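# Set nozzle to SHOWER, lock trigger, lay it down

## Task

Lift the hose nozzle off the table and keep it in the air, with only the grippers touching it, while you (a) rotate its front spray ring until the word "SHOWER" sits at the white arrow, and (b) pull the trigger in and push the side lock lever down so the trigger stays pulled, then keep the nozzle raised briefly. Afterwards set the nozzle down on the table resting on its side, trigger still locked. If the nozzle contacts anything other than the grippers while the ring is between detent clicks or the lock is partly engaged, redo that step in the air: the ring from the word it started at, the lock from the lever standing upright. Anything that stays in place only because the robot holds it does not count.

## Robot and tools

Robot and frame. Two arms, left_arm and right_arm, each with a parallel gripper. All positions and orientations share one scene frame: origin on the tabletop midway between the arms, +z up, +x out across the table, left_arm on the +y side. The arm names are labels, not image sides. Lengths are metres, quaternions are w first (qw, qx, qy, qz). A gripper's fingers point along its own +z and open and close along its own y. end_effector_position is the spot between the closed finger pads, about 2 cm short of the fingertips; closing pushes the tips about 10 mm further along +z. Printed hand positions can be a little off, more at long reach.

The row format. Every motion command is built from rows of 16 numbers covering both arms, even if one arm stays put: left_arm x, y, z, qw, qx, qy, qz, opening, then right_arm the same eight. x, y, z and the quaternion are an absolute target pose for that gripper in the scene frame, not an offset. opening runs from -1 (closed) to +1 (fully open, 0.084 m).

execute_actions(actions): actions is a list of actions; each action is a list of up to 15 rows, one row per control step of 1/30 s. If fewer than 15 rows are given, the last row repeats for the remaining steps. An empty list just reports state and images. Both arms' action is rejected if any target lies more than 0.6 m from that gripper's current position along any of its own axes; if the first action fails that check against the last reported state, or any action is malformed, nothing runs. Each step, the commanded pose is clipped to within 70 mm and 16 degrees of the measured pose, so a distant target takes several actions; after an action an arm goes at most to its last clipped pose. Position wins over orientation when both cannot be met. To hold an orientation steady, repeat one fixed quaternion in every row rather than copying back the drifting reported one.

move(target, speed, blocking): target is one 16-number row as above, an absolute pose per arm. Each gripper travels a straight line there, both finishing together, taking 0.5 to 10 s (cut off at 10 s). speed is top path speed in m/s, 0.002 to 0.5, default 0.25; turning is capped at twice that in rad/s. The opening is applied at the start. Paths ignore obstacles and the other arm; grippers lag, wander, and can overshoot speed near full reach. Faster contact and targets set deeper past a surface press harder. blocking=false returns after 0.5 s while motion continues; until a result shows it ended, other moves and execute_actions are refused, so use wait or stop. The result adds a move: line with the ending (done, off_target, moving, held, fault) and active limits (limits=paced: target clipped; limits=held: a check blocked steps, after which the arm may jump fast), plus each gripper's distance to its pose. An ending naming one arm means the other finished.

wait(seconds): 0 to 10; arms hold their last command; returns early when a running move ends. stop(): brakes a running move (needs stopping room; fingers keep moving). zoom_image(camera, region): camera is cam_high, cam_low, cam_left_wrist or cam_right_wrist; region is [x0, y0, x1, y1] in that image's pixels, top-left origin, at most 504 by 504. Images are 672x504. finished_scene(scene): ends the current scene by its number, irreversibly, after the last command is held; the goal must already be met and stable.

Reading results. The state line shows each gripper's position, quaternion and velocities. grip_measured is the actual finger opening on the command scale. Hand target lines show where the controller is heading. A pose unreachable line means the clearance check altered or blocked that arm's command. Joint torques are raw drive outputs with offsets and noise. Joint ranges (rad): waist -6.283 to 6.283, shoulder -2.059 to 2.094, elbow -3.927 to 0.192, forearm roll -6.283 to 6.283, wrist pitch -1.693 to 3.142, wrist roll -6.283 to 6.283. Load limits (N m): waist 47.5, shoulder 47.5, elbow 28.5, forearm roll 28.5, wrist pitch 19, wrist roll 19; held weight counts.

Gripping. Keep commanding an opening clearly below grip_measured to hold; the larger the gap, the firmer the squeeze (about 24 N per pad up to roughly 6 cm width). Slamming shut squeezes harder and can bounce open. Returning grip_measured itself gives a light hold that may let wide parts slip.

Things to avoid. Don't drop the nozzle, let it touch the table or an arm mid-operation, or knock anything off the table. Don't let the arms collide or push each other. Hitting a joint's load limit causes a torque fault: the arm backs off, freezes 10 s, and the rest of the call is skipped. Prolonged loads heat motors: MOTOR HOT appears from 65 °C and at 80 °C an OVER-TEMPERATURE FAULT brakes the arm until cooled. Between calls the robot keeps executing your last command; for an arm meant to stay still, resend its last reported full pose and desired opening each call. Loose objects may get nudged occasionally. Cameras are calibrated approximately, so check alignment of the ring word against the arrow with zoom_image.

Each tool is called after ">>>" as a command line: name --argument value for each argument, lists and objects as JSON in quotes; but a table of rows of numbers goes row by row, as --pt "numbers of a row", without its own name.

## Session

>>> execute_actions --actions '[]'

Scene clock: 0.00 s.
left_arm: end_effector_position=(+0.1526, +0.6427, +0.3748) grip_measured=+1.00 end_effector_quat_wxyz=(-0.017, +0.284, +0.959, +0.007) end_effector_velocity=(+0.000, -0.000, -0.000) end_effector_angular_velocity=(-0.000, +0.001, -0.001) | right_arm: end_effector_position=(+0.2393, -0.1493, +0.3224) grip_measured=+1.00 end_effector_quat_wxyz=(+0.059, +0.801, -0.595, +0.023) end_effector_velocity=(+0.000, +0.000, +0.001) end_effector_angular_velocity=(+0.002, -0.001, -0.000)
Joint positions: left_arm=[ 0.734 -0.54  -1.061  0.037  1.605 -1.748  0.084] | right_arm=[ 0.96  -0.643 -0.857 -0.066  1.608  2.033  0.084]
Joint velocities: left_arm=[-0.001 -0.     0.     0.     0.001  0.    -0.   ] | right_arm=[-0.     0.    -0.002  0.     0.     0.    -0.   ]
Joint torques (N m, as the arm reports them, + toward a larger angle): no reading
Motor temperatures (°C, as the motors report them): left_arm=[34 33 35 38 39 37] | right_arm=[34 34 36 31 36 36]
Hand target (left_arm): +0.153, +0.643, +0.375; -0.017, +0.284, +0.959, +0.007
Hand target (right_arm): +0.239, -0.149, +0.322; +0.059, +0.801, -0.595, +0.023
camera_calibration (this result's frames):
cam_left_wrist: T_world_to_cam=[[0.561414, 0.82731, 0.0193037, -0.596142], [0.827343, -0.560629, -0.0346171, 0.315947], [-0.0178169, 0.0354053, -0.999214, 0.486488], [0, 0, 0, 1]] pos_world=[0.0819535, 0.653099, 0.508551]
cam_right_wrist: T_world_to_cam=[[-0.953829, -0.295899, 0.0515256, 0.204914], [-0.30005, 0.946433, -0.119309, 0.323596], [-0.0134621, -0.129261, -0.991519, 0.432634], [0, 0, 0, 1]] pos_world=[0.298371, -0.189705, 0.457015]

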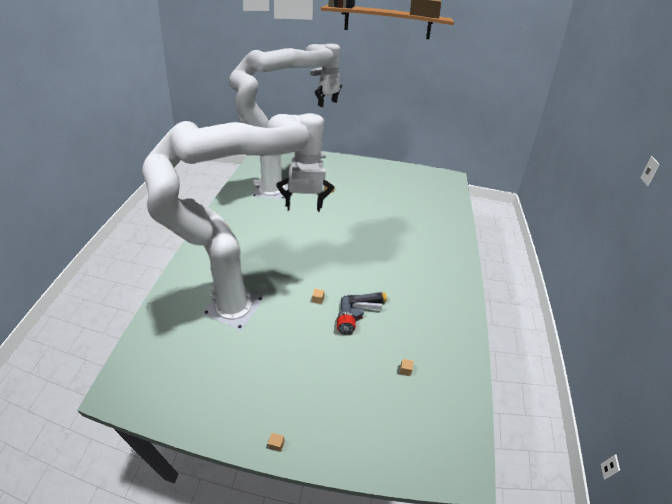

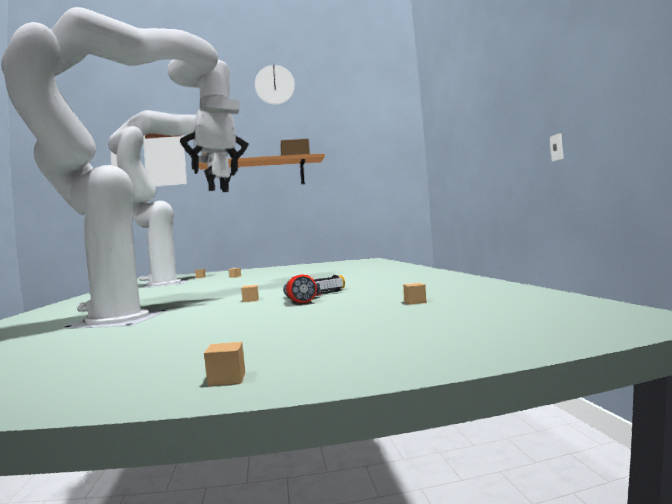

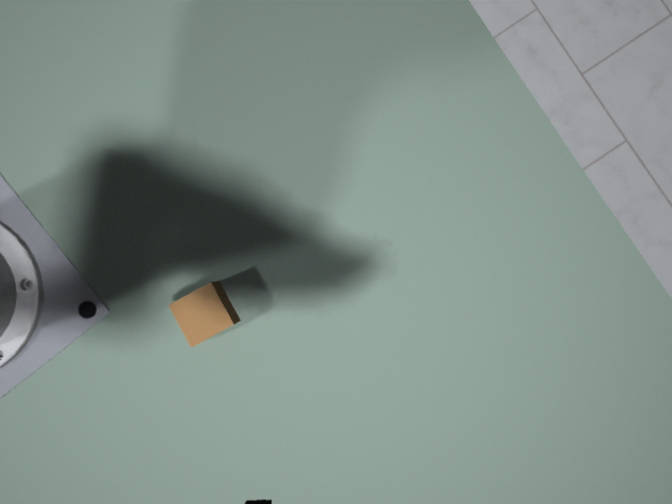

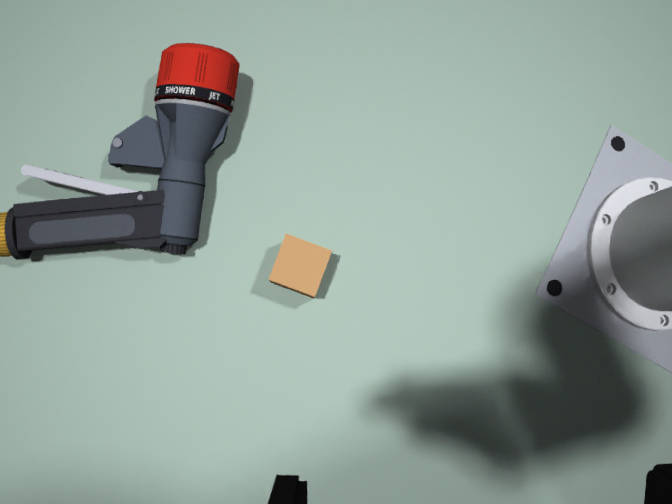

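>>> move --target '[0.40,0.42,0.30,0.5,0.5,0.5,-0.5,-1, 0.475,-0.208,0.14,0,0.98,0.199,0,1]' --speed 0.3

Scene clock: 4.77 s.
left_arm: end_effector_position=(+0.3996, +0.4198, +0.2999) grip_measured=-1.00 end_effector_quat_wxyz=(+0.502, +0.499, +0.502, -0.498) end_effector_velocity=(+0.002, -0.001, -0.001) end_effector_angular_velocity=(-0.011, -0.004, -0.010) | right_arm: end_effector_position=(+0.4752, -0.2070, +0.1408) grip_measured=+1.00 end_effector_quat_wxyz=(+0.001, +0.980, +0.199, +0.001) end_effector_velocity=(+0.001, -0.000, -0.003) end_effector_angular_velocity=(+0.003, +0.008, +0.012)
Joint positions: left_arm=[ 0.502  0.412 -1.307 -1.183  2.01  -0.807  0.   ] | right_arm=[ 0.458  0.045 -0.931 -0.002  0.885 -0.147  0.084]
Joint velocities: left_arm=[-0.005  0.016 -0.013 -0.004  0.01   0.004  0.   ] | right_arm=[-0.003  0.011 -0.006  0.007  0.002 -0.02   0.   ]
Joint torques (N m, as the arm reports them, + toward a larger angle): left_arm=[  1.71 -26.7  -10.44  -1.67   2.01  -0.39] | right_arm=[ -2.54 -26.61 -22.78  -0.27  -2.13  -0.21]
Motor temperatures (°C, as the motors report them): left_arm=[34 34 36 38 39 37] | right_arm=[34 34 38 31 36 36]
Hand target (left_arm): +0.400, +0.420, +0.300; +0.502, +0.499, +0.501, -0.499
Hand target (right_arm): +0.475, -0.207, +0.140; +0.000, +0.980, +0.199, +0.000
Off the commanded pose (left_arm): 0.000 m, 0 deg.
Off the commanded pose (right_arm): 0.001 m, 0 deg.
move: done
camera_calibration (this result's frames):
cam_left_wrist: T_world_to_cam=[[0.999525, 0.0238472, 0.0195357, -0.386834], [-0.0195678, 0.00111608, 0.999808, -0.223539], [0.0238208, -0.999715, 0.00158219, 0.54179], [0, 0, 0, 1]] pos_world=[0.369371, 0.55111, 0.230196]
cam_right_wrist: T_world_to_cam=[[0.398349, -0.917115, -0.0147676, -0.339632], [-0.917203, -0.398151, -0.0146454, 0.427554], [0.00755181, 0.0193789, -0.999784, 0.270241], [0, 0, 0, 1]] pos_world=[0.525405, -0.146487, 0.271429]

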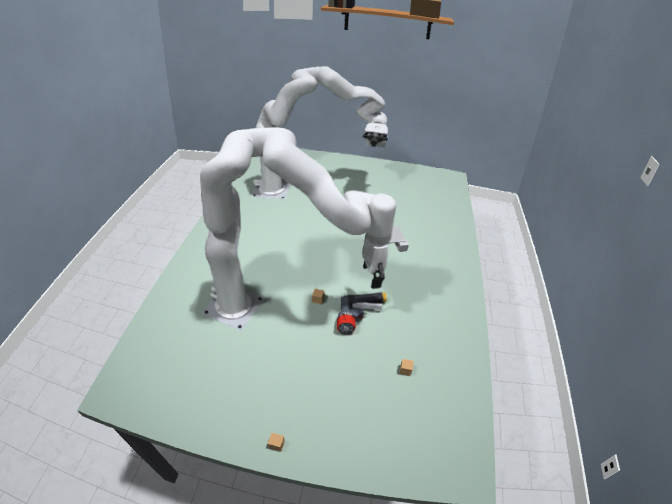

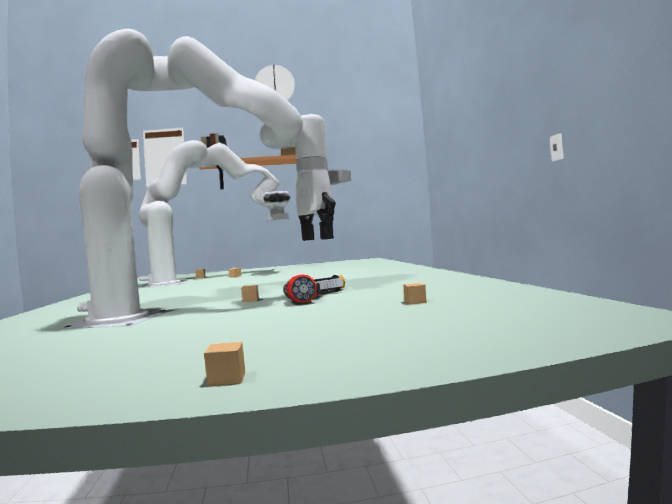

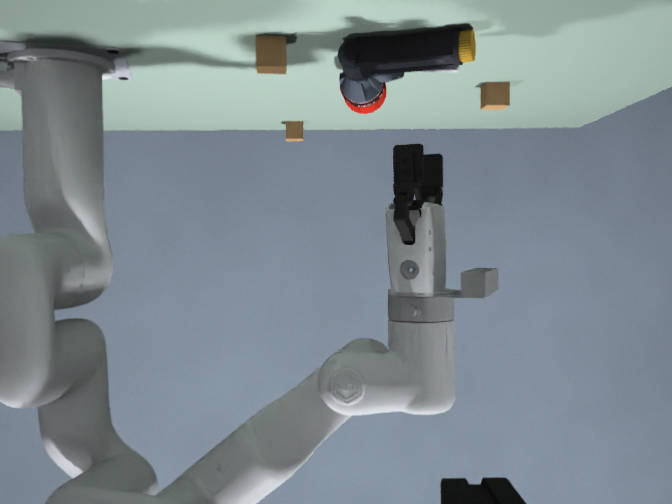

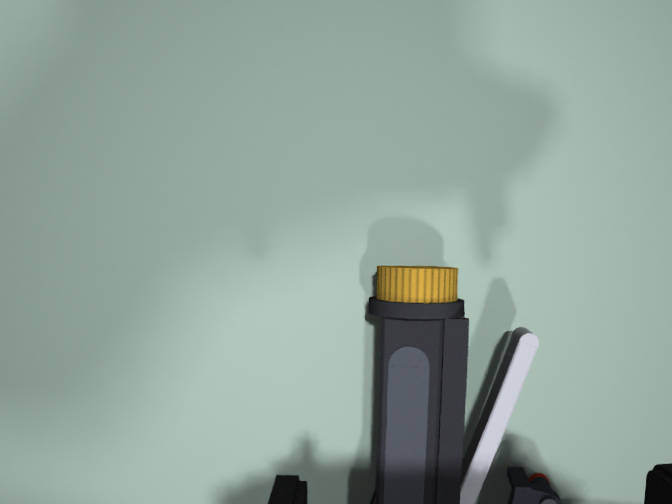

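>>> move --target '[0.40,0.3,0.30,0.5,0.5,0.5,-0.5,-1, 0.493,-0.2095,0.08,0,0.98,0.199,0,1]' --speed 0.15

>>> move --target '[0.40,0.3,0.30,0.5,0.5,0.5,-0.5,-1, 0.493,-0.2095,0.03,0,0.98,0.199,0,1]' --speed 0.06

Scene clock: 6.87 s.
left_arm: end_effector_position=(+0.3998, +0.3004, +0.2999) grip_measured=-1.00 end_effector_quat_wxyz=(+0.500, +0.500, +0.500, -0.500) end_effector_velocity=(+0.000, -0.002, +0.000) end_effector_angular_velocity=(+0.000, -0.001, +0.000) | right_arm: end_effector_position=(+0.4931, -0.2094, +0.0803) grip_measured=+1.00 end_effector_quat_wxyz=(-0.000, +0.980, +0.199, +0.000) end_effector_velocity=(-0.000, -0.000, -0.001) end_effector_angular_velocity=(+0.000, +0.002, -0.000)
Joint positions: left_arm=[ 0.264  0.254 -1.078 -1.331  1.822 -0.793  0.   ] | right_arm=[ 0.443  0.207 -0.94  -0.     0.733 -0.164  0.084]
Joint velocities: left_arm=[-0.005 -0.002  0.002 -0.004 -0.004 -0.     0.   ] | right_arm=[-0.     0.003 -0.     0.001 -0.002 -0.     0.   ]
Joint torques (N m, as the arm reports them, + toward a larger angle): left_arm=[  1.93 -23.91 -10.34  -1.48   1.95  -0.44] | right_arm=[ -2.66 -29.37 -21.87  -0.52  -2.5   -0.18]
Motor temperatures (°C, as the motors report them): left_arm=[34 34 37 38 39 37] | right_arm=[34 35 38 31 36 36]
Hand target (left_arm): +0.400, +0.300, +0.300; +0.500, +0.500, +0.500, -0.500
Hand target (right_arm): +0.493, -0.209, +0.080; +0.000, +0.980, +0.199, +0.000
Off the commanded pose (left_arm): 0.000 m, 0 deg.
Off the commanded pose (right_arm): 0.000 m, 0 deg.
move: done
camera_calibration (this result's frames):
cam_left_wrist: T_world_to_cam=[[0.999669, 0.0175201, 0.0188628, -0.382115], [-0.0189103, 0.00255252, 0.999818, -0.224127], [0.0174688, -0.999843, 0.00288299, 0.424574], [0, 0, 0, 1]] pos_world=[0.370333, 0.431775, 0.230069]
cam_right_wrist: T_world_to_cam=[[0.399264, -0.916689, -0.0164009, -0.350111], [-0.916813, -0.399066, -0.0141445, 0.441753], [0.00642108, 0.020684, -0.999765, 0.210527], [0, 0, 0, 1]] pos_world=[0.54344, -0.149009, 0.210984]

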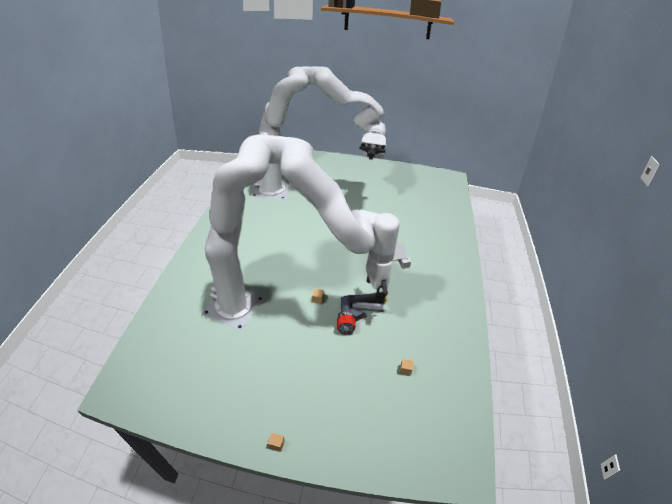

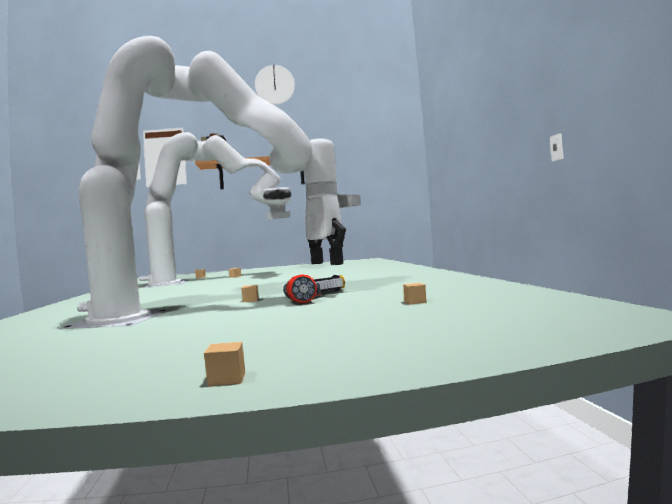

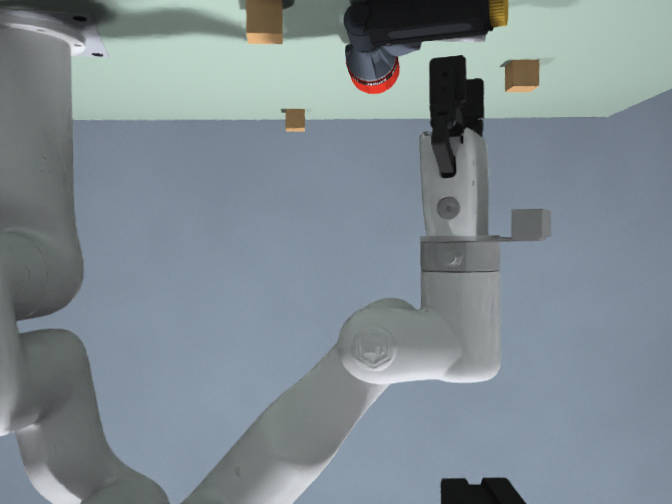

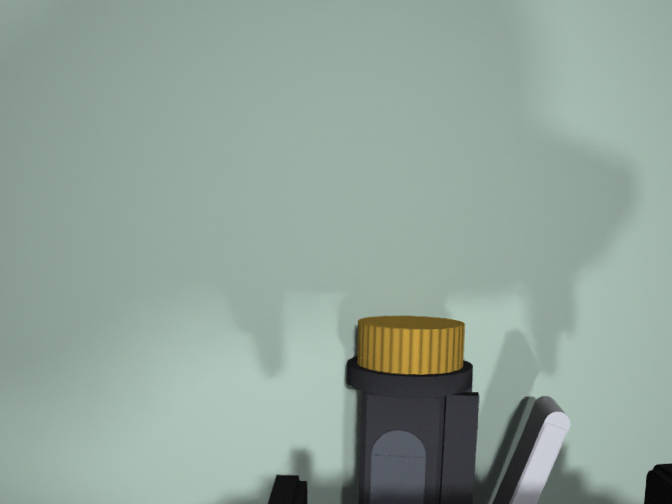

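Scene clock: 8.13 s.
left_arm: end_effector_position=(+0.4000, +0.3000, +0.3000) grip_measured=-1.00 end_effector_quat_wxyz=(+0.500, +0.500, +0.500, -0.500) end_effector_velocity=(+0.000, +0.000, -0.000) end_effector_angular_velocity=(+0.000, +0.000, +0.001) | right_arm: end_effector_position=(+0.4932, -0.2094, +0.0304) grip_measured=+1.00 end_effector_quat_wxyz=(-0.000, +0.980, +0.199, +0.000) end_effector_velocity=(-0.000, -0.000, -0.003) end_effector_angular_velocity=(-0.001, +0.002, -0.000)
Joint positions: left_arm=[ 0.263  0.254 -1.078 -1.332  1.822 -0.794  0.   ] | right_arm=[ 0.443  0.319 -0.92   0.     0.601 -0.164  0.084]
Joint velocities: left_arm=[ 0.    -0.     0.    -0.    -0.001 -0.     0.   ] | right_arm=[-0.     0.007  0.    -0.    -0.005  0.    -0.   ]
Joint torques (N m, as the arm reports them, + toward a larger angle): left_arm=[  1.68 -23.6  -10.38  -1.55   1.93  -0.47] | right_arm=[ -2.9  -30.82 -19.99  -0.53  -2.39  -0.33]
Motor temperatures (°C, as the motors report them): left_arm=[34 34 37 38 39 37] | right_arm=[34 35 38 31 36 36]
Hand target (left_arm): +0.400, +0.300, +0.300; +0.500, +0.500, +0.500, -0.500
Hand target (right_arm): +0.493, -0.209, +0.030; -0.000, +0.980, +0.199, -0.000
Off the commanded pose (left_arm): 0.000 m, 0 deg.
Off the commanded pose (right_arm): 0.000 m, 0 deg.
move: done
camera_calibration (this result's frames):
cam_left_wrist: T_world_to_cam=[[0.999675, 0.0172485, 0.0187718, -0.382179], [-0.018814, 0.00228561, 0.99982, -0.224171], [0.0172025, -0.999849, 0.00260938, 0.424348], [0, 0, 0, 1]] pos_world=[0.370538, 0.431388, 0.230198]
cam_right_wrist: T_world_to_cam=[[0.399247, -0.916696, -0.0164151, -0.350997], [-0.91682, -0.399047, -0.0142189, 0.441075], [0.00648401, 0.0207266, -0.999764, 0.160626], [0, 0, 0, 1]] pos_world=[0.54348, -0.149077, 0.161098]

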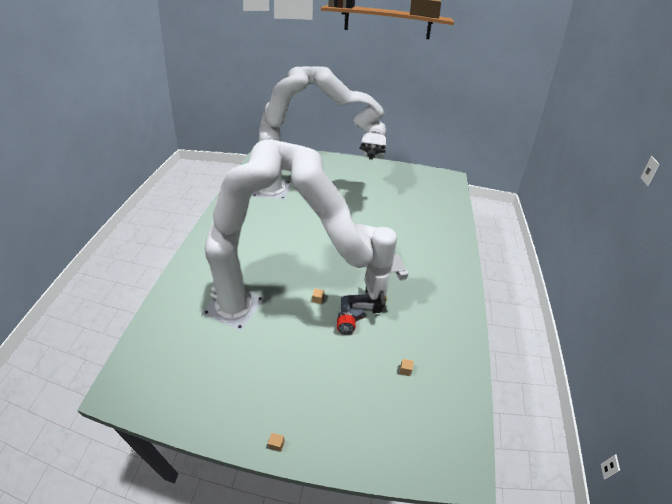

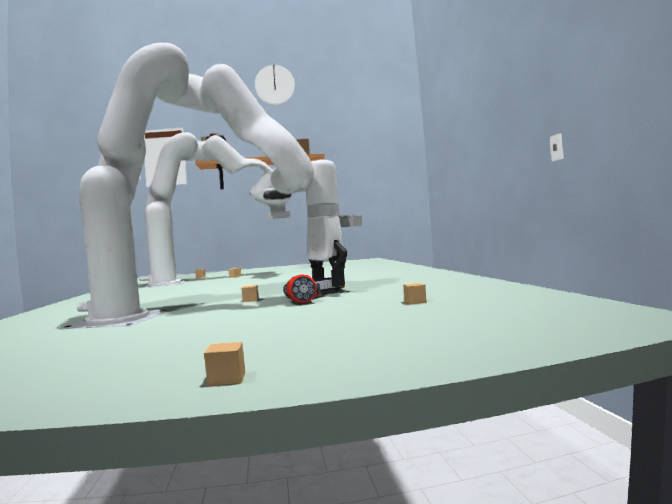

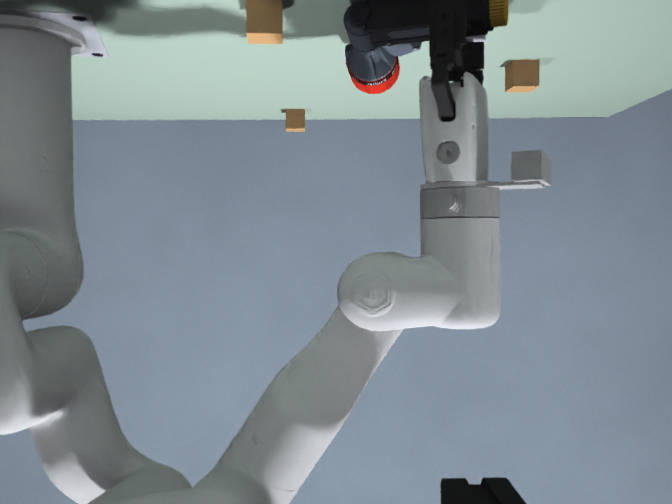

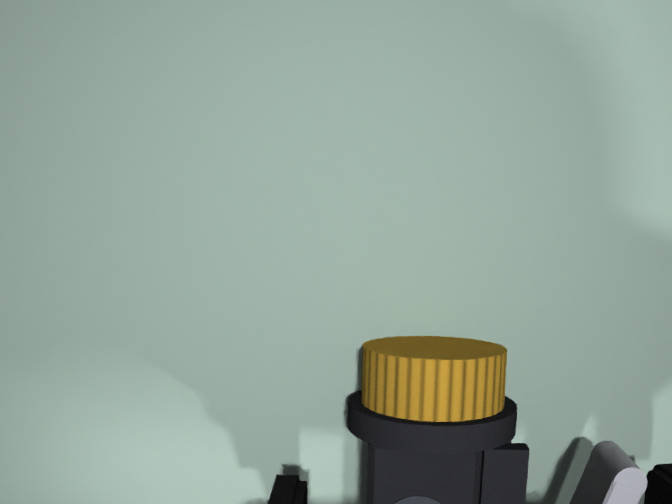

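>>> execute_actions --actions '[[[0.40,0.3,0.30,0.5,0.5,0.5,-0.5,-1, 0.491,-0.205,0.028,0,0.98,0.199,0,0.5]],[[0.40,0.3,0.30,0.5,0.5,0.5,-0.5,-1, 0.4895,-0.201,0.028,0,0.98,0.199,0,0.1]],[[0.40,0.3,0.30,0.5,0.5,0.5,-0.5,-1, 0.489,-0.200,0.028,0,0.98,0.199,0,-0.3]],[[0.40,0.3,0.30,0.5,0.5,0.5,-0.5,-1, 0.489,-0.200,0.028,0,0.98,0.199,0,-1]]]'

>>> move --target '[0.40,0.3,0.30,0.5,0.5,0.5,-0.5,-1, 0.489,-0.200,0.12,0,0.98,0.199,0,-1]' --speed 0.1

>>> move --target '[0.38,0.3,0.26,0.5,0.5,0.5,-0.5,-1, 0.40,-0.15,0.2,0,0,1,0,-1]' --speed 0.35

>>> move --target '[0.38,0.3,0.26,0.5,0.5,0.5,-0.5,-1, 0.28,0.07,0.14,0.074,-0.074,0.703,0.703,-1]' --speed 0.25

>>> zoom_image --camera "cam_high" --region '[290, 140, 420, 270]'

Scene clock: 11.50 s.
left_arm: end_effector_position=(+0.4000, +0.3000, +0.3000) grip_measured=-1.00 end_effector_quat_wxyz=(+0.500, +0.500, +0.500, -0.500) end_effector_velocity=(-0.000, +0.000, +0.000) end_effector_angular_velocity=(-0.001, -0.000, +0.000) | right_arm: end_effector_position=(+0.4894, -0.2000, +0.0283) grip_measured=-0.12 end_effector_quat_wxyz=(-0.000, +0.980, +0.199, +0.001) end_effector_velocity=(-0.001, -0.000, -0.001) end_effector_angular_velocity=(-0.001, +0.002, +0.000)
Joint positions: left_arm=[ 0.263  0.254 -1.078 -1.332  1.822 -0.794  0.   ] | right_arm=[ 0.464  0.32  -0.914 -0.     0.593 -0.143  0.039]
Joint velocities: left_arm=[ 0.001 -0.     0.    -0.     0.001  0.     0.   ] | right_arm=[ 0.     0.001  0.001  0.     0.    -0.     0.   ]
Joint torques (N m, as the arm reports them, + toward a larger angle): left_arm=[  1.43 -23.49 -10.26  -1.5    1.87  -0.41] | right_arm=[ -1.52 -19.96 -10.84  -0.36  -0.18  -0.2 ]
Motor temperatures (°C, as the motors report them): left_arm=[34 34 37 38 39 37] | right_arm=[34 35 38 31 36 36]
Hand target (left_arm): +0.400, +0.300, +0.300; +0.500, +0.500, +0.500, -0.500
Hand target (right_arm): +0.489, -0.200, +0.028; -0.000, +0.980, +0.199, +0.000
Off the commanded pose (left_arm): 0.000 m, 0 deg.
Off the commanded pose (right_arm): 0.000 m, 0 deg.
camera_calibration (this result's frames):
cam_left_wrist: T_world_to_cam=[[0.999675, 0.017245, 0.0187709, -0.382179], [-0.0188129, 0.00228095, 0.99982, -0.22417], [0.017199, -0.999849, 0.00260464, 0.424348], [0, 0, 0, 1]] pos_world=[0.370539, 0.431386, 0.230199]
cam_right_wrist: T_world_to_cam=[[0.399171, -0.916732, -0.016286, -0.340793], [-0.916849, -0.398958, -0.014833, 0.441362], [0.00710042, 0.0208527, -0.999757, 0.158082], [0, 0, 0, 1]] pos_world=[0.539574, -0.139627, 0.15904]

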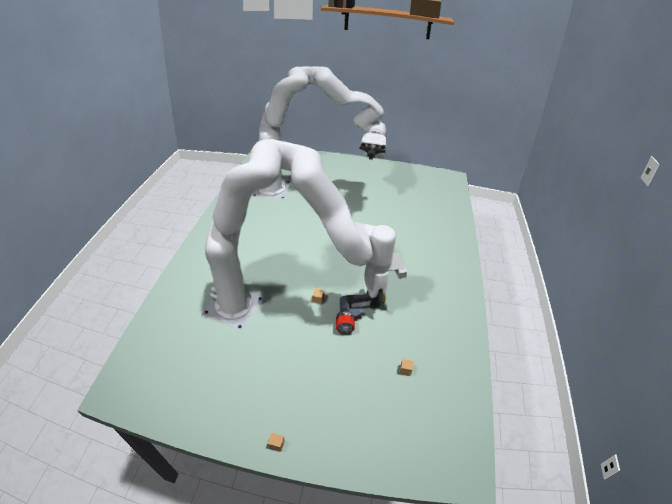

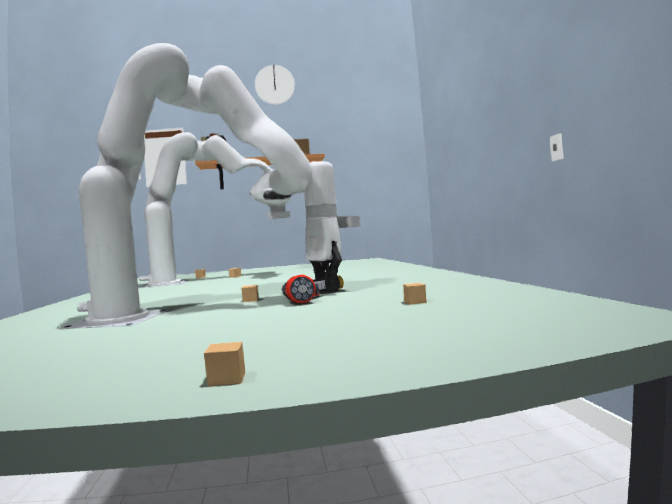

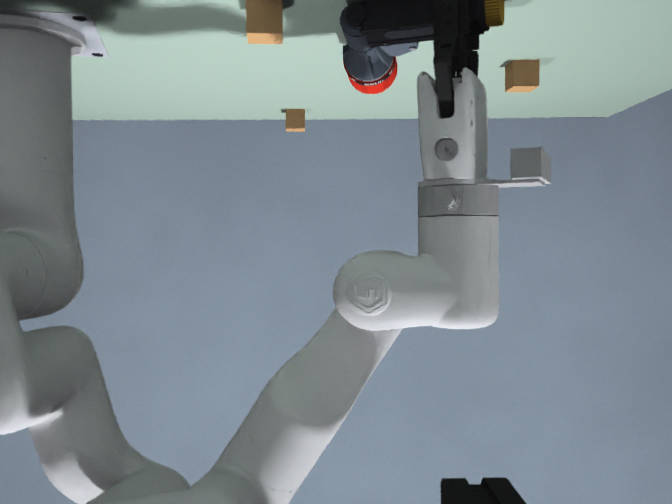

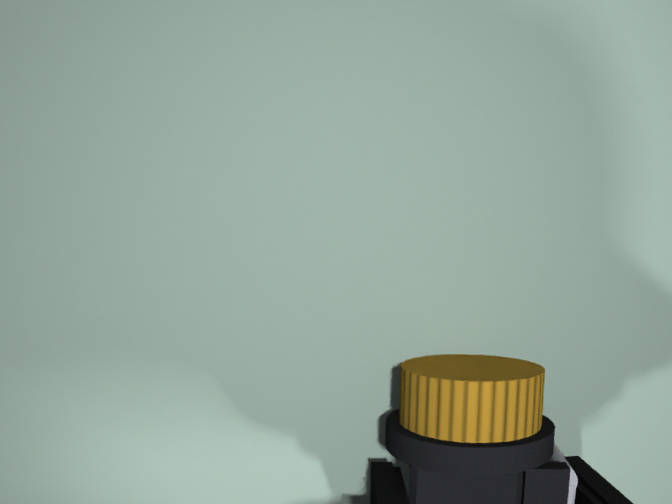

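Scene clock: 12.90 s.
left_arm: end_effector_position=(+0.4000, +0.3000, +0.3000) grip_measured=-1.00 end_effector_quat_wxyz=(+0.500, +0.500, +0.500, -0.500) end_effector_velocity=(-0.000, -0.001, -0.000) end_effector_angular_velocity=(+0.001, +0.000, -0.001) | right_arm: end_effector_position=(+0.4887, -0.2001, +0.1194) grip_measured=-0.17 end_effector_quat_wxyz=(+0.000, +0.980, +0.199, -0.000) end_effector_velocity=(+0.001, +0.000, +0.004) end_effector_angular_velocity=(+0.001, -0.003, +0.000)
Joint positions: left_arm=[ 0.263  0.254 -1.078 -1.332  1.822 -0.794  0.   ] | right_arm=[ 0.465  0.128 -0.966 -0.     0.839 -0.143  0.037]
Joint velocities: left_arm=[-0.002 -0.     0.     0.    -0.001  0.     0.   ] | right_arm=[ 0.    -0.005 -0.005  0.     0.007 -0.     0.   ]
Joint torques (N m, as the arm reports them, + toward a larger angle): left_arm=[  1.78 -23.74 -10.43  -1.57   1.84  -0.33] | right_arm=[ -2.61 -29.95 -23.97  -0.76  -2.29  -0.28]
Motor temperatures (°C, as the motors report them): left_arm=[34 34 37 38 39 37] | right_arm=[34 35 39 31 36 36]
Hand target (left_arm): +0.400, +0.300, +0.300; +0.500, +0.500, +0.500, -0.500
Hand target (right_arm): +0.489, -0.200, +0.120; +0.000, +0.980, +0.199, +0.000
Off the commanded pose (left_arm): 0.000 m, 0 deg.
Off the commanded pose (right_arm): 0.001 m, 0 deg.
move: done
camera_calibration (this result's frames):
cam_left_wrist: T_world_to_cam=[[0.999675, 0.017245, 0.0187707, -0.382179], [-0.0188128, 0.00228099, 0.99982, -0.22417], [0.0171991, -0.999849, 0.00260467, 0.424348], [0, 0, 0, 1]] pos_world=[0.370539, 0.431386, 0.230198]
cam_right_wrist: T_world_to_cam=[[0.399179, -0.916724, -0.016542, -0.33912], [-0.916857, -0.399, -0.0131488, 0.441824], [0.00545355, 0.0204154, -0.999777, 0.249877], [0, 0, 0, 1]] pos_world=[0.539096, -0.139693, 0.25002]

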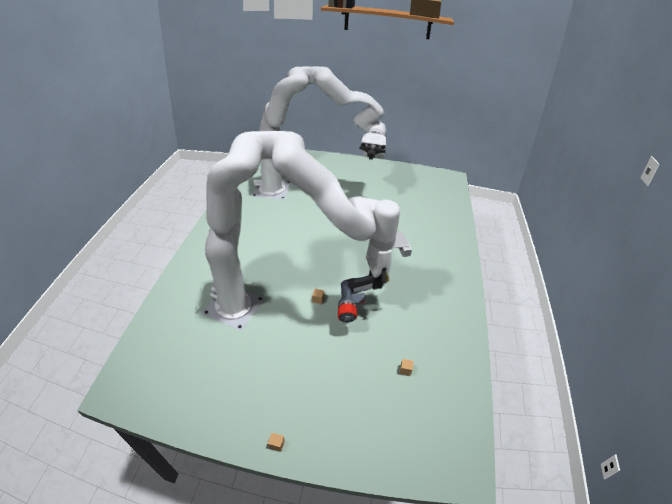

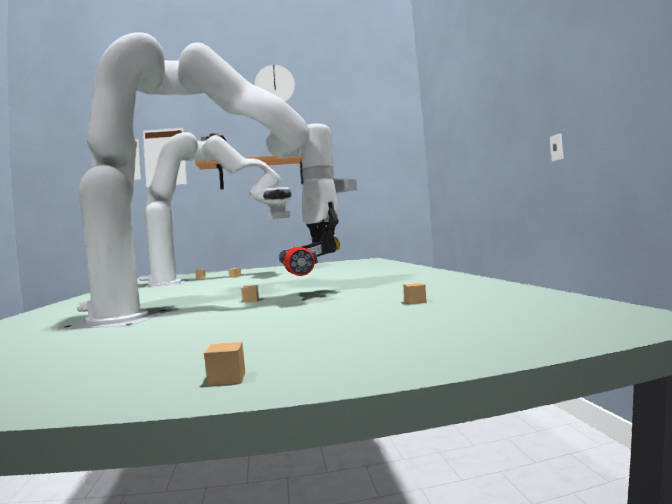

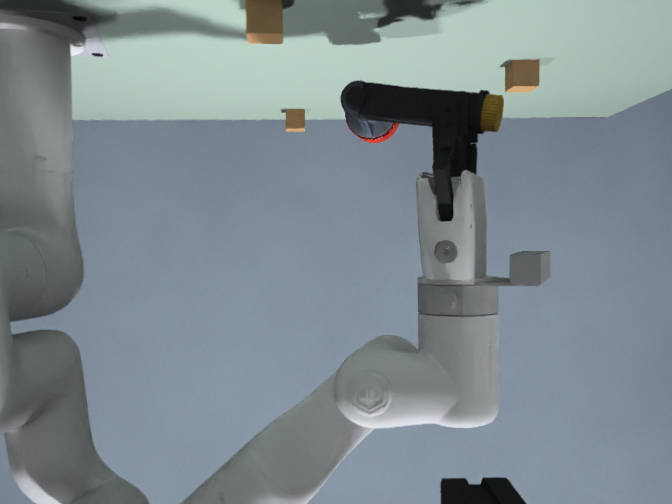

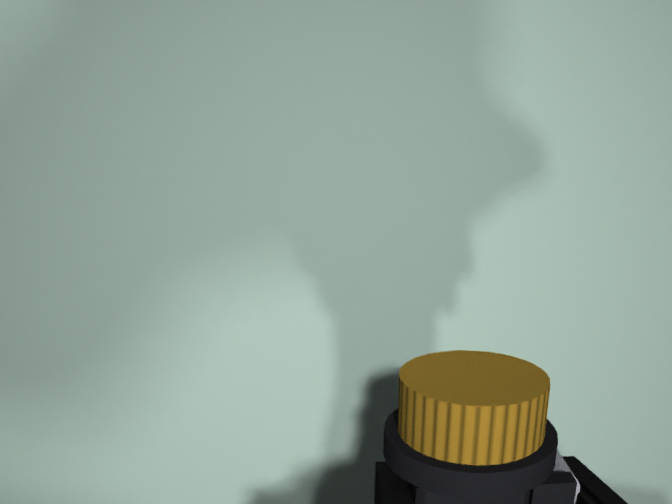

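Scene clock: 17.40 s.
left_arm: end_effector_position=(+0.3800, +0.3000, +0.2599) grip_measured=-1.00 end_effector_quat_wxyz=(+0.500, +0.500, +0.500, -0.500) end_effector_velocity=(-0.000, +0.000, +0.000) end_effector_angular_velocity=(-0.001, +0.000, -0.000) | right_arm: end_effector_position=(+0.3998, -0.1504, +0.1997) grip_measured=-0.17 end_effector_quat_wxyz=(+0.000, +0.001, +1.000, -0.000) end_effector_velocity=(-0.000, +0.000, +0.000) end_effector_angular_velocity=(+0.003, +0.002, +0.013)
Joint positions: left_arm=[ 0.274  0.281 -1.    -1.297  1.803 -0.687  0.   ] | right_arm=[ 0.64  -0.208 -0.836 -0.     1.044 -2.706  0.037]
Joint velocities: left_arm=[0.001 0.    0.    0.    0.001 0.    0.   ] | right_arm=[-0.001  0.    -0.001  0.004  0.001 -0.016 -0.   ]
Joint torques (N m, as the arm reports them, + toward a larger angle): left_arm=[  1.47 -23.28  -9.7   -1.37   2.12  -0.32] | right_arm=[ -2.78 -22.14 -25.78  -0.47  -2.8   -0.19]
Motor temperatures (°C, as the motors report them): left_arm=[34 34 38 38 39 37] | right_arm=[34 35 40 31 36 36]
Hand target (left_arm): +0.380, +0.300, +0.260; +0.500, +0.500, +0.500, -0.500
Hand target (right_arm): +0.400, -0.150, +0.200; -0.000, +0.000, +1.000, +0.000
Off the commanded pose (left_arm): 0.000 m, 0 deg.
Off the commanded pose (right_arm): 0.001 m, 0 deg.
move: done
camera_calibration (this result's frames):
cam_left_wrist: T_world_to_cam=[[0.999679, 0.0169778, 0.0188085, -0.361375], [-0.0188452, 0.00200443, 0.99982, -0.184399], [0.016937, -0.999854, 0.00232374, 0.425009], [0, 0, 0, 1]] pos_world=[0.350586, 0.431452, 0.190175]
cam_right_wrist: T_world_to_cam=[[-0.00870052, 0.999825, -0.0165644, 0.194565], [0.999869, 0.00847215, -0.0138072, -0.32362], [-0.0136644, -0.0166823, -0.999767, 0.331698], [0, 0, 0, 1]] pos_world=[0.329803, -0.186255, 0.330375]

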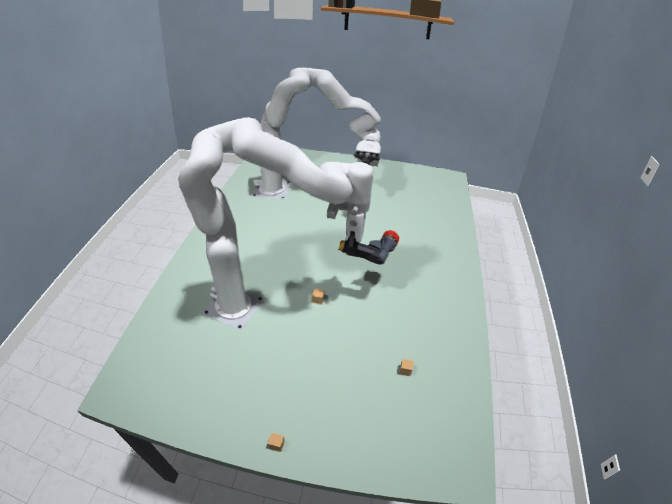

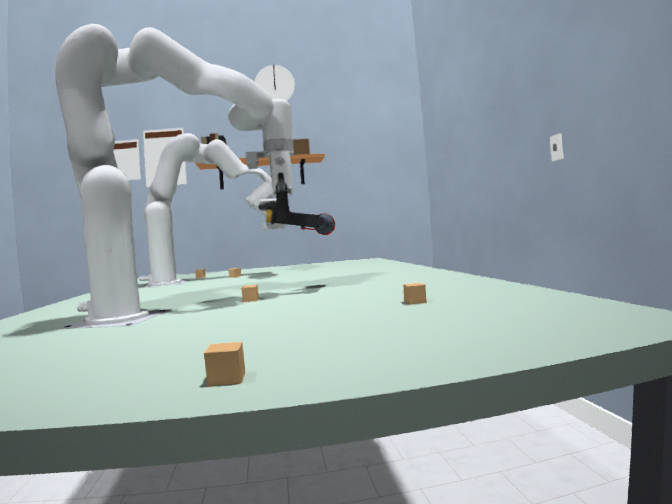

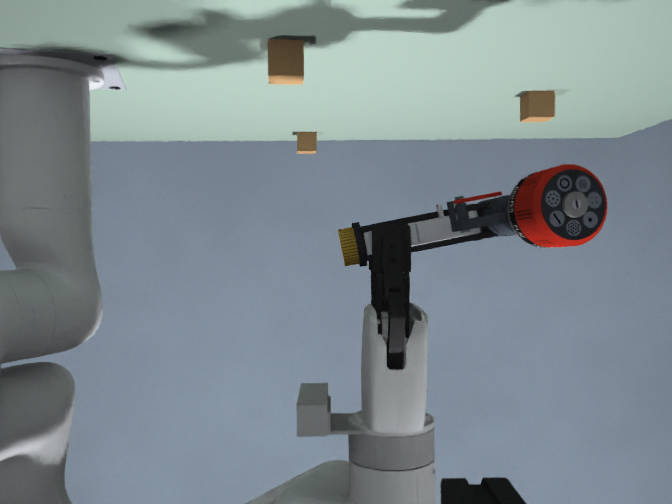

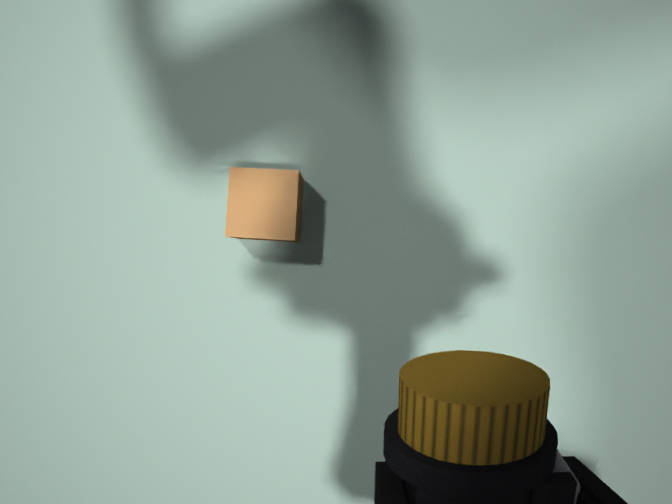

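Scene clock: 21.17 s.
left_arm: end_effector_position=(+0.3800, +0.3000, +0.2600) grip_measured=-1.00 end_effector_quat_wxyz=(+0.500, +0.500, +0.500, -0.500) end_effector_velocity=(-0.000, +0.000, -0.000) end_effector_angular_velocity=(-0.000, +0.000, +0.000) | right_arm: end_effector_position=(+0.2794, +0.0695, +0.1403) grip_measured=-0.17 end_effector_quat_wxyz=(+0.076, -0.074, +0.704, +0.703) end_effector_velocity=(-0.001, +0.001, -0.001) end_effector_angular_velocity=(+0.011, -0.001, +0.005)
Joint positions: left_arm=[ 0.274  0.281 -1.    -1.298  1.803 -0.687  0.   ] | right_arm=[ 0.746  0.232 -0.458  2.102  1.454 -4.73   0.037]
Joint velocities: left_arm=[ 0.  0.  0. -0.  0.  0.  0.] | right_arm=[ 0.     0.015 -0.005 -0.001  0.017 -0.009 -0.   ]
Joint torques (N m, as the arm reports them, + toward a larger angle): left_arm=[  1.73 -23.27  -9.79  -1.48   2.03  -0.32] | right_arm=[ -2.62 -24.13 -14.53  -0.25   2.86  -0.24]
Motor temperatures (°C, as the motors report them): left_arm=[34 34 38 38 39 37] | right_arm=[34 35 40 31 36 36]
Hand target (left_arm): +0.380, +0.300, +0.260; +0.500, +0.500, +0.500, -0.500
Hand target (right_arm): +0.279, +0.070, +0.140; +0.076, -0.074, +0.703, +0.703
Off the commanded pose (left_arm): 0.000 m, 0 deg.
Off the commanded pose (right_arm): 0.001 m, 0 deg.
move: done
camera_calibration (this result's frames):
cam_left_wrist: T_world_to_cam=[[0.999675, 0.0172457, 0.0187694, -0.361434], [-0.0188114, 0.00228014, 0.99982, -0.184554], [0.0171998, -0.999849, 0.00260381, 0.424796], [0, 0, 0, 1]] pos_world=[0.350539, 0.431386, 0.190198]
cam_right_wrist: T_world_to_cam=[[-0.220125, 0.018162, 0.975303, -0.0391664], [0.975446, 0.0113489, 0.219946, -0.232182], [-0.00707391, 0.999771, -0.0202142, 0.0644049], [0, 0, 0, 1]] pos_world=[0.218315, -0.0610438, 0.0905684]

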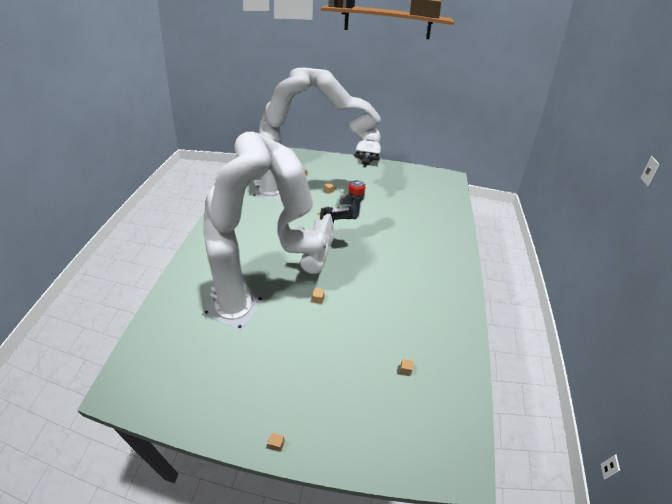

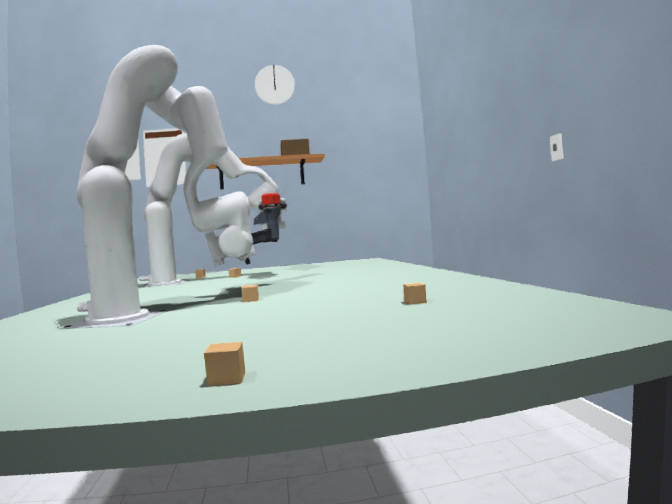

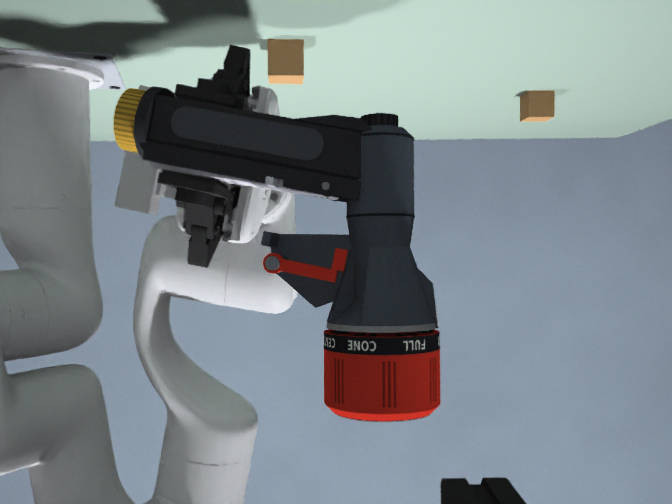

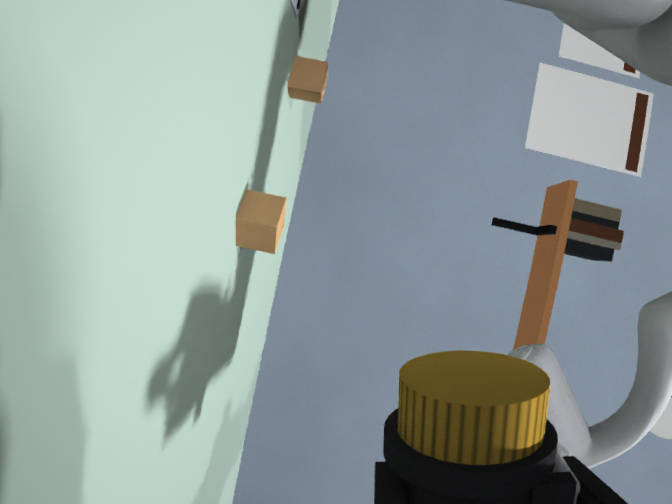

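Region (290, 140, 420, 270) of cam_high's 672x504 image, scaled by 3.877, with more detail than that image has.

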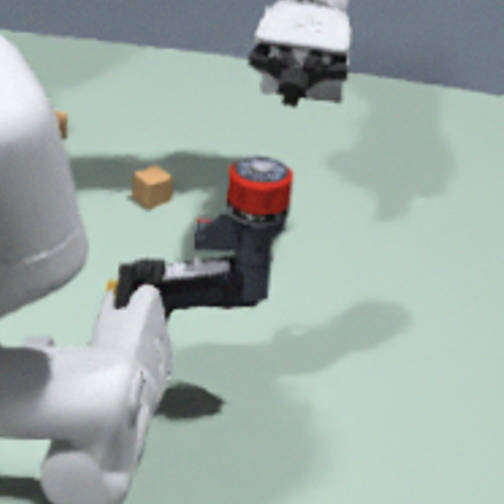

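>>> move --target '[0.332,0.14,0.232,0.5,0.5,0.5,-0.5,-1, 0.28,0.07,0.14,0.153,0.006,0.690,0.707,-1]' --speed 0.12

Scene clock: 24.40 s.
left_arm: end_effector_position=(+0.3319, +0.1405, +0.2320) grip_measured=-1.00 end_effector_quat_wxyz=(+0.500, +0.500, +0.500, -0.500) end_effector_velocity=(-0.000, -0.002, -0.000) end_effector_angular_velocity=(-0.001, -0.000, +0.001) | right_arm: end_effector_position=(+0.2800, +0.0700, +0.1400) grip_measured=-0.17 end_effector_quat_wxyz=(+0.153, +0.006, +0.690, +0.707) end_effector_velocity=(+0.000, +0.000, +0.000) end_effector_angular_velocity=(+0.001, -0.000, -0.003)
Joint positions: left_arm=[-0.125  0.149 -0.726 -1.607  1.547 -0.577  0.   ] | right_arm=[ 0.865  0.215 -0.345  2.45   1.517 -4.834  0.037]
Joint velocities: left_arm=[-0.007  0.001  0.    -0.007 -0.004  0.002  0.   ] | right_arm=[ 0.003 -0.     0.001  0.006  0.001 -0.001  0.   ]
Joint torques (N m, as the arm reports them, + toward a larger angle): left_arm=[  1.58 -19.99  -9.3   -1.     2.17  -0.34] | right_arm=[ -2.24 -21.78 -13.    -0.33   3.11  -0.56]
Motor temperatures (°C, as the motors report them): left_arm=[34 34 38 38 39 37] | right_arm=[34 35 40 31 36 36]
Hand target (left_arm): +0.332, +0.140, +0.232; +0.500, +0.500, +0.500, -0.500
Hand target (right_arm): +0.280, +0.070, +0.140; +0.153, +0.006, +0.690, +0.707
Off the commanded pose (left_arm): 0.001 m, 0 deg.
Off the commanded pose (right_arm): 0.000 m, 0 deg.
move: done
camera_calibration (this result's frames):
cam_left_wrist: T_world_to_cam=[[0.999674, 0.0171674, 0.0188841, -0.310067], [-0.018931, 0.002575, 0.999817, -0.157089], [0.0171157, -0.999849, 0.00289916, 0.266208], [0, 0, 0, 1]] pos_world=[0.302436, 0.271896, 0.162143]
cam_right_wrist: T_world_to_cam=[[-0.21395, 0.0182591, 0.976674, -0.0407364], [0.954014, -0.210994, 0.21293, -0.210149], [0.20996, 0.977317, 0.0277226, -0.00200524], [0, 0, 0, 1]] pos_world=[0.19219, -0.0416366, 0.0845888]

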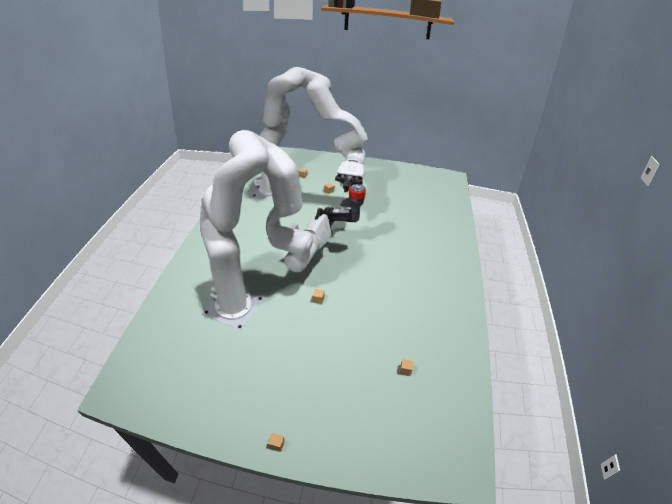

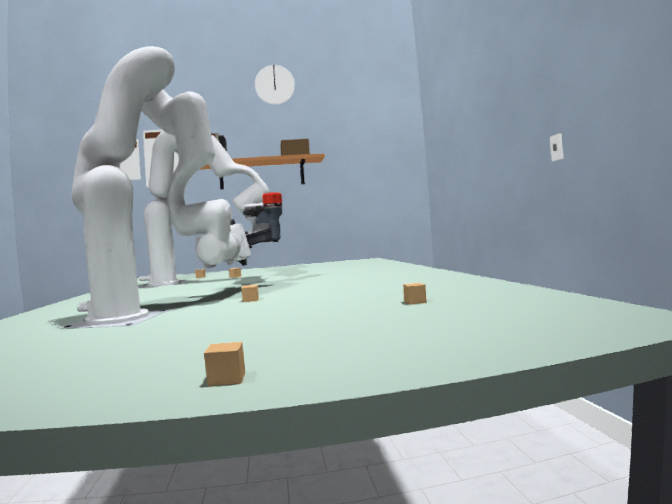

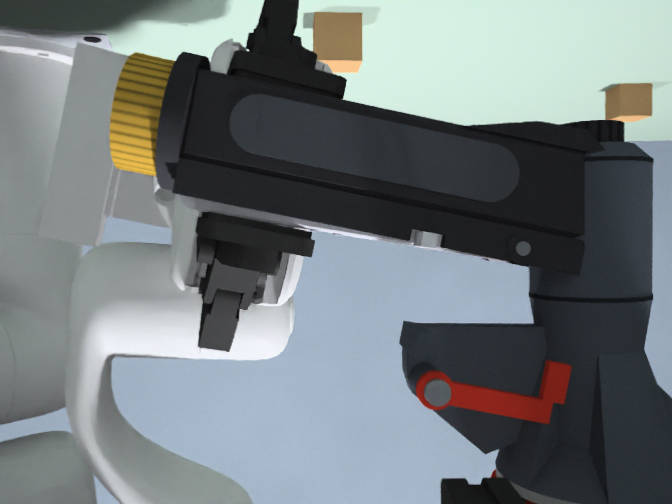

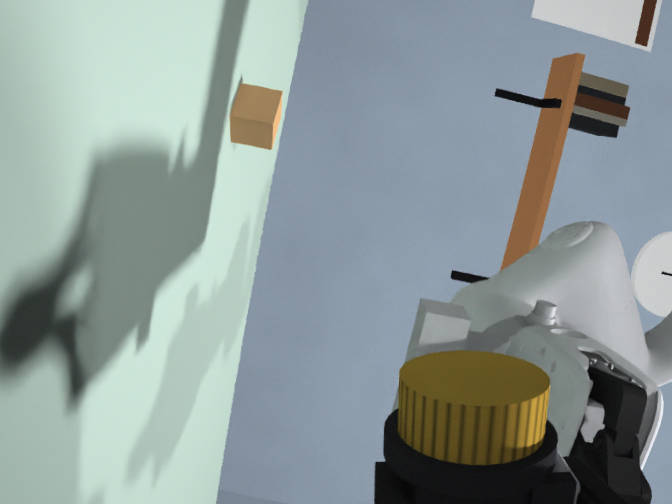

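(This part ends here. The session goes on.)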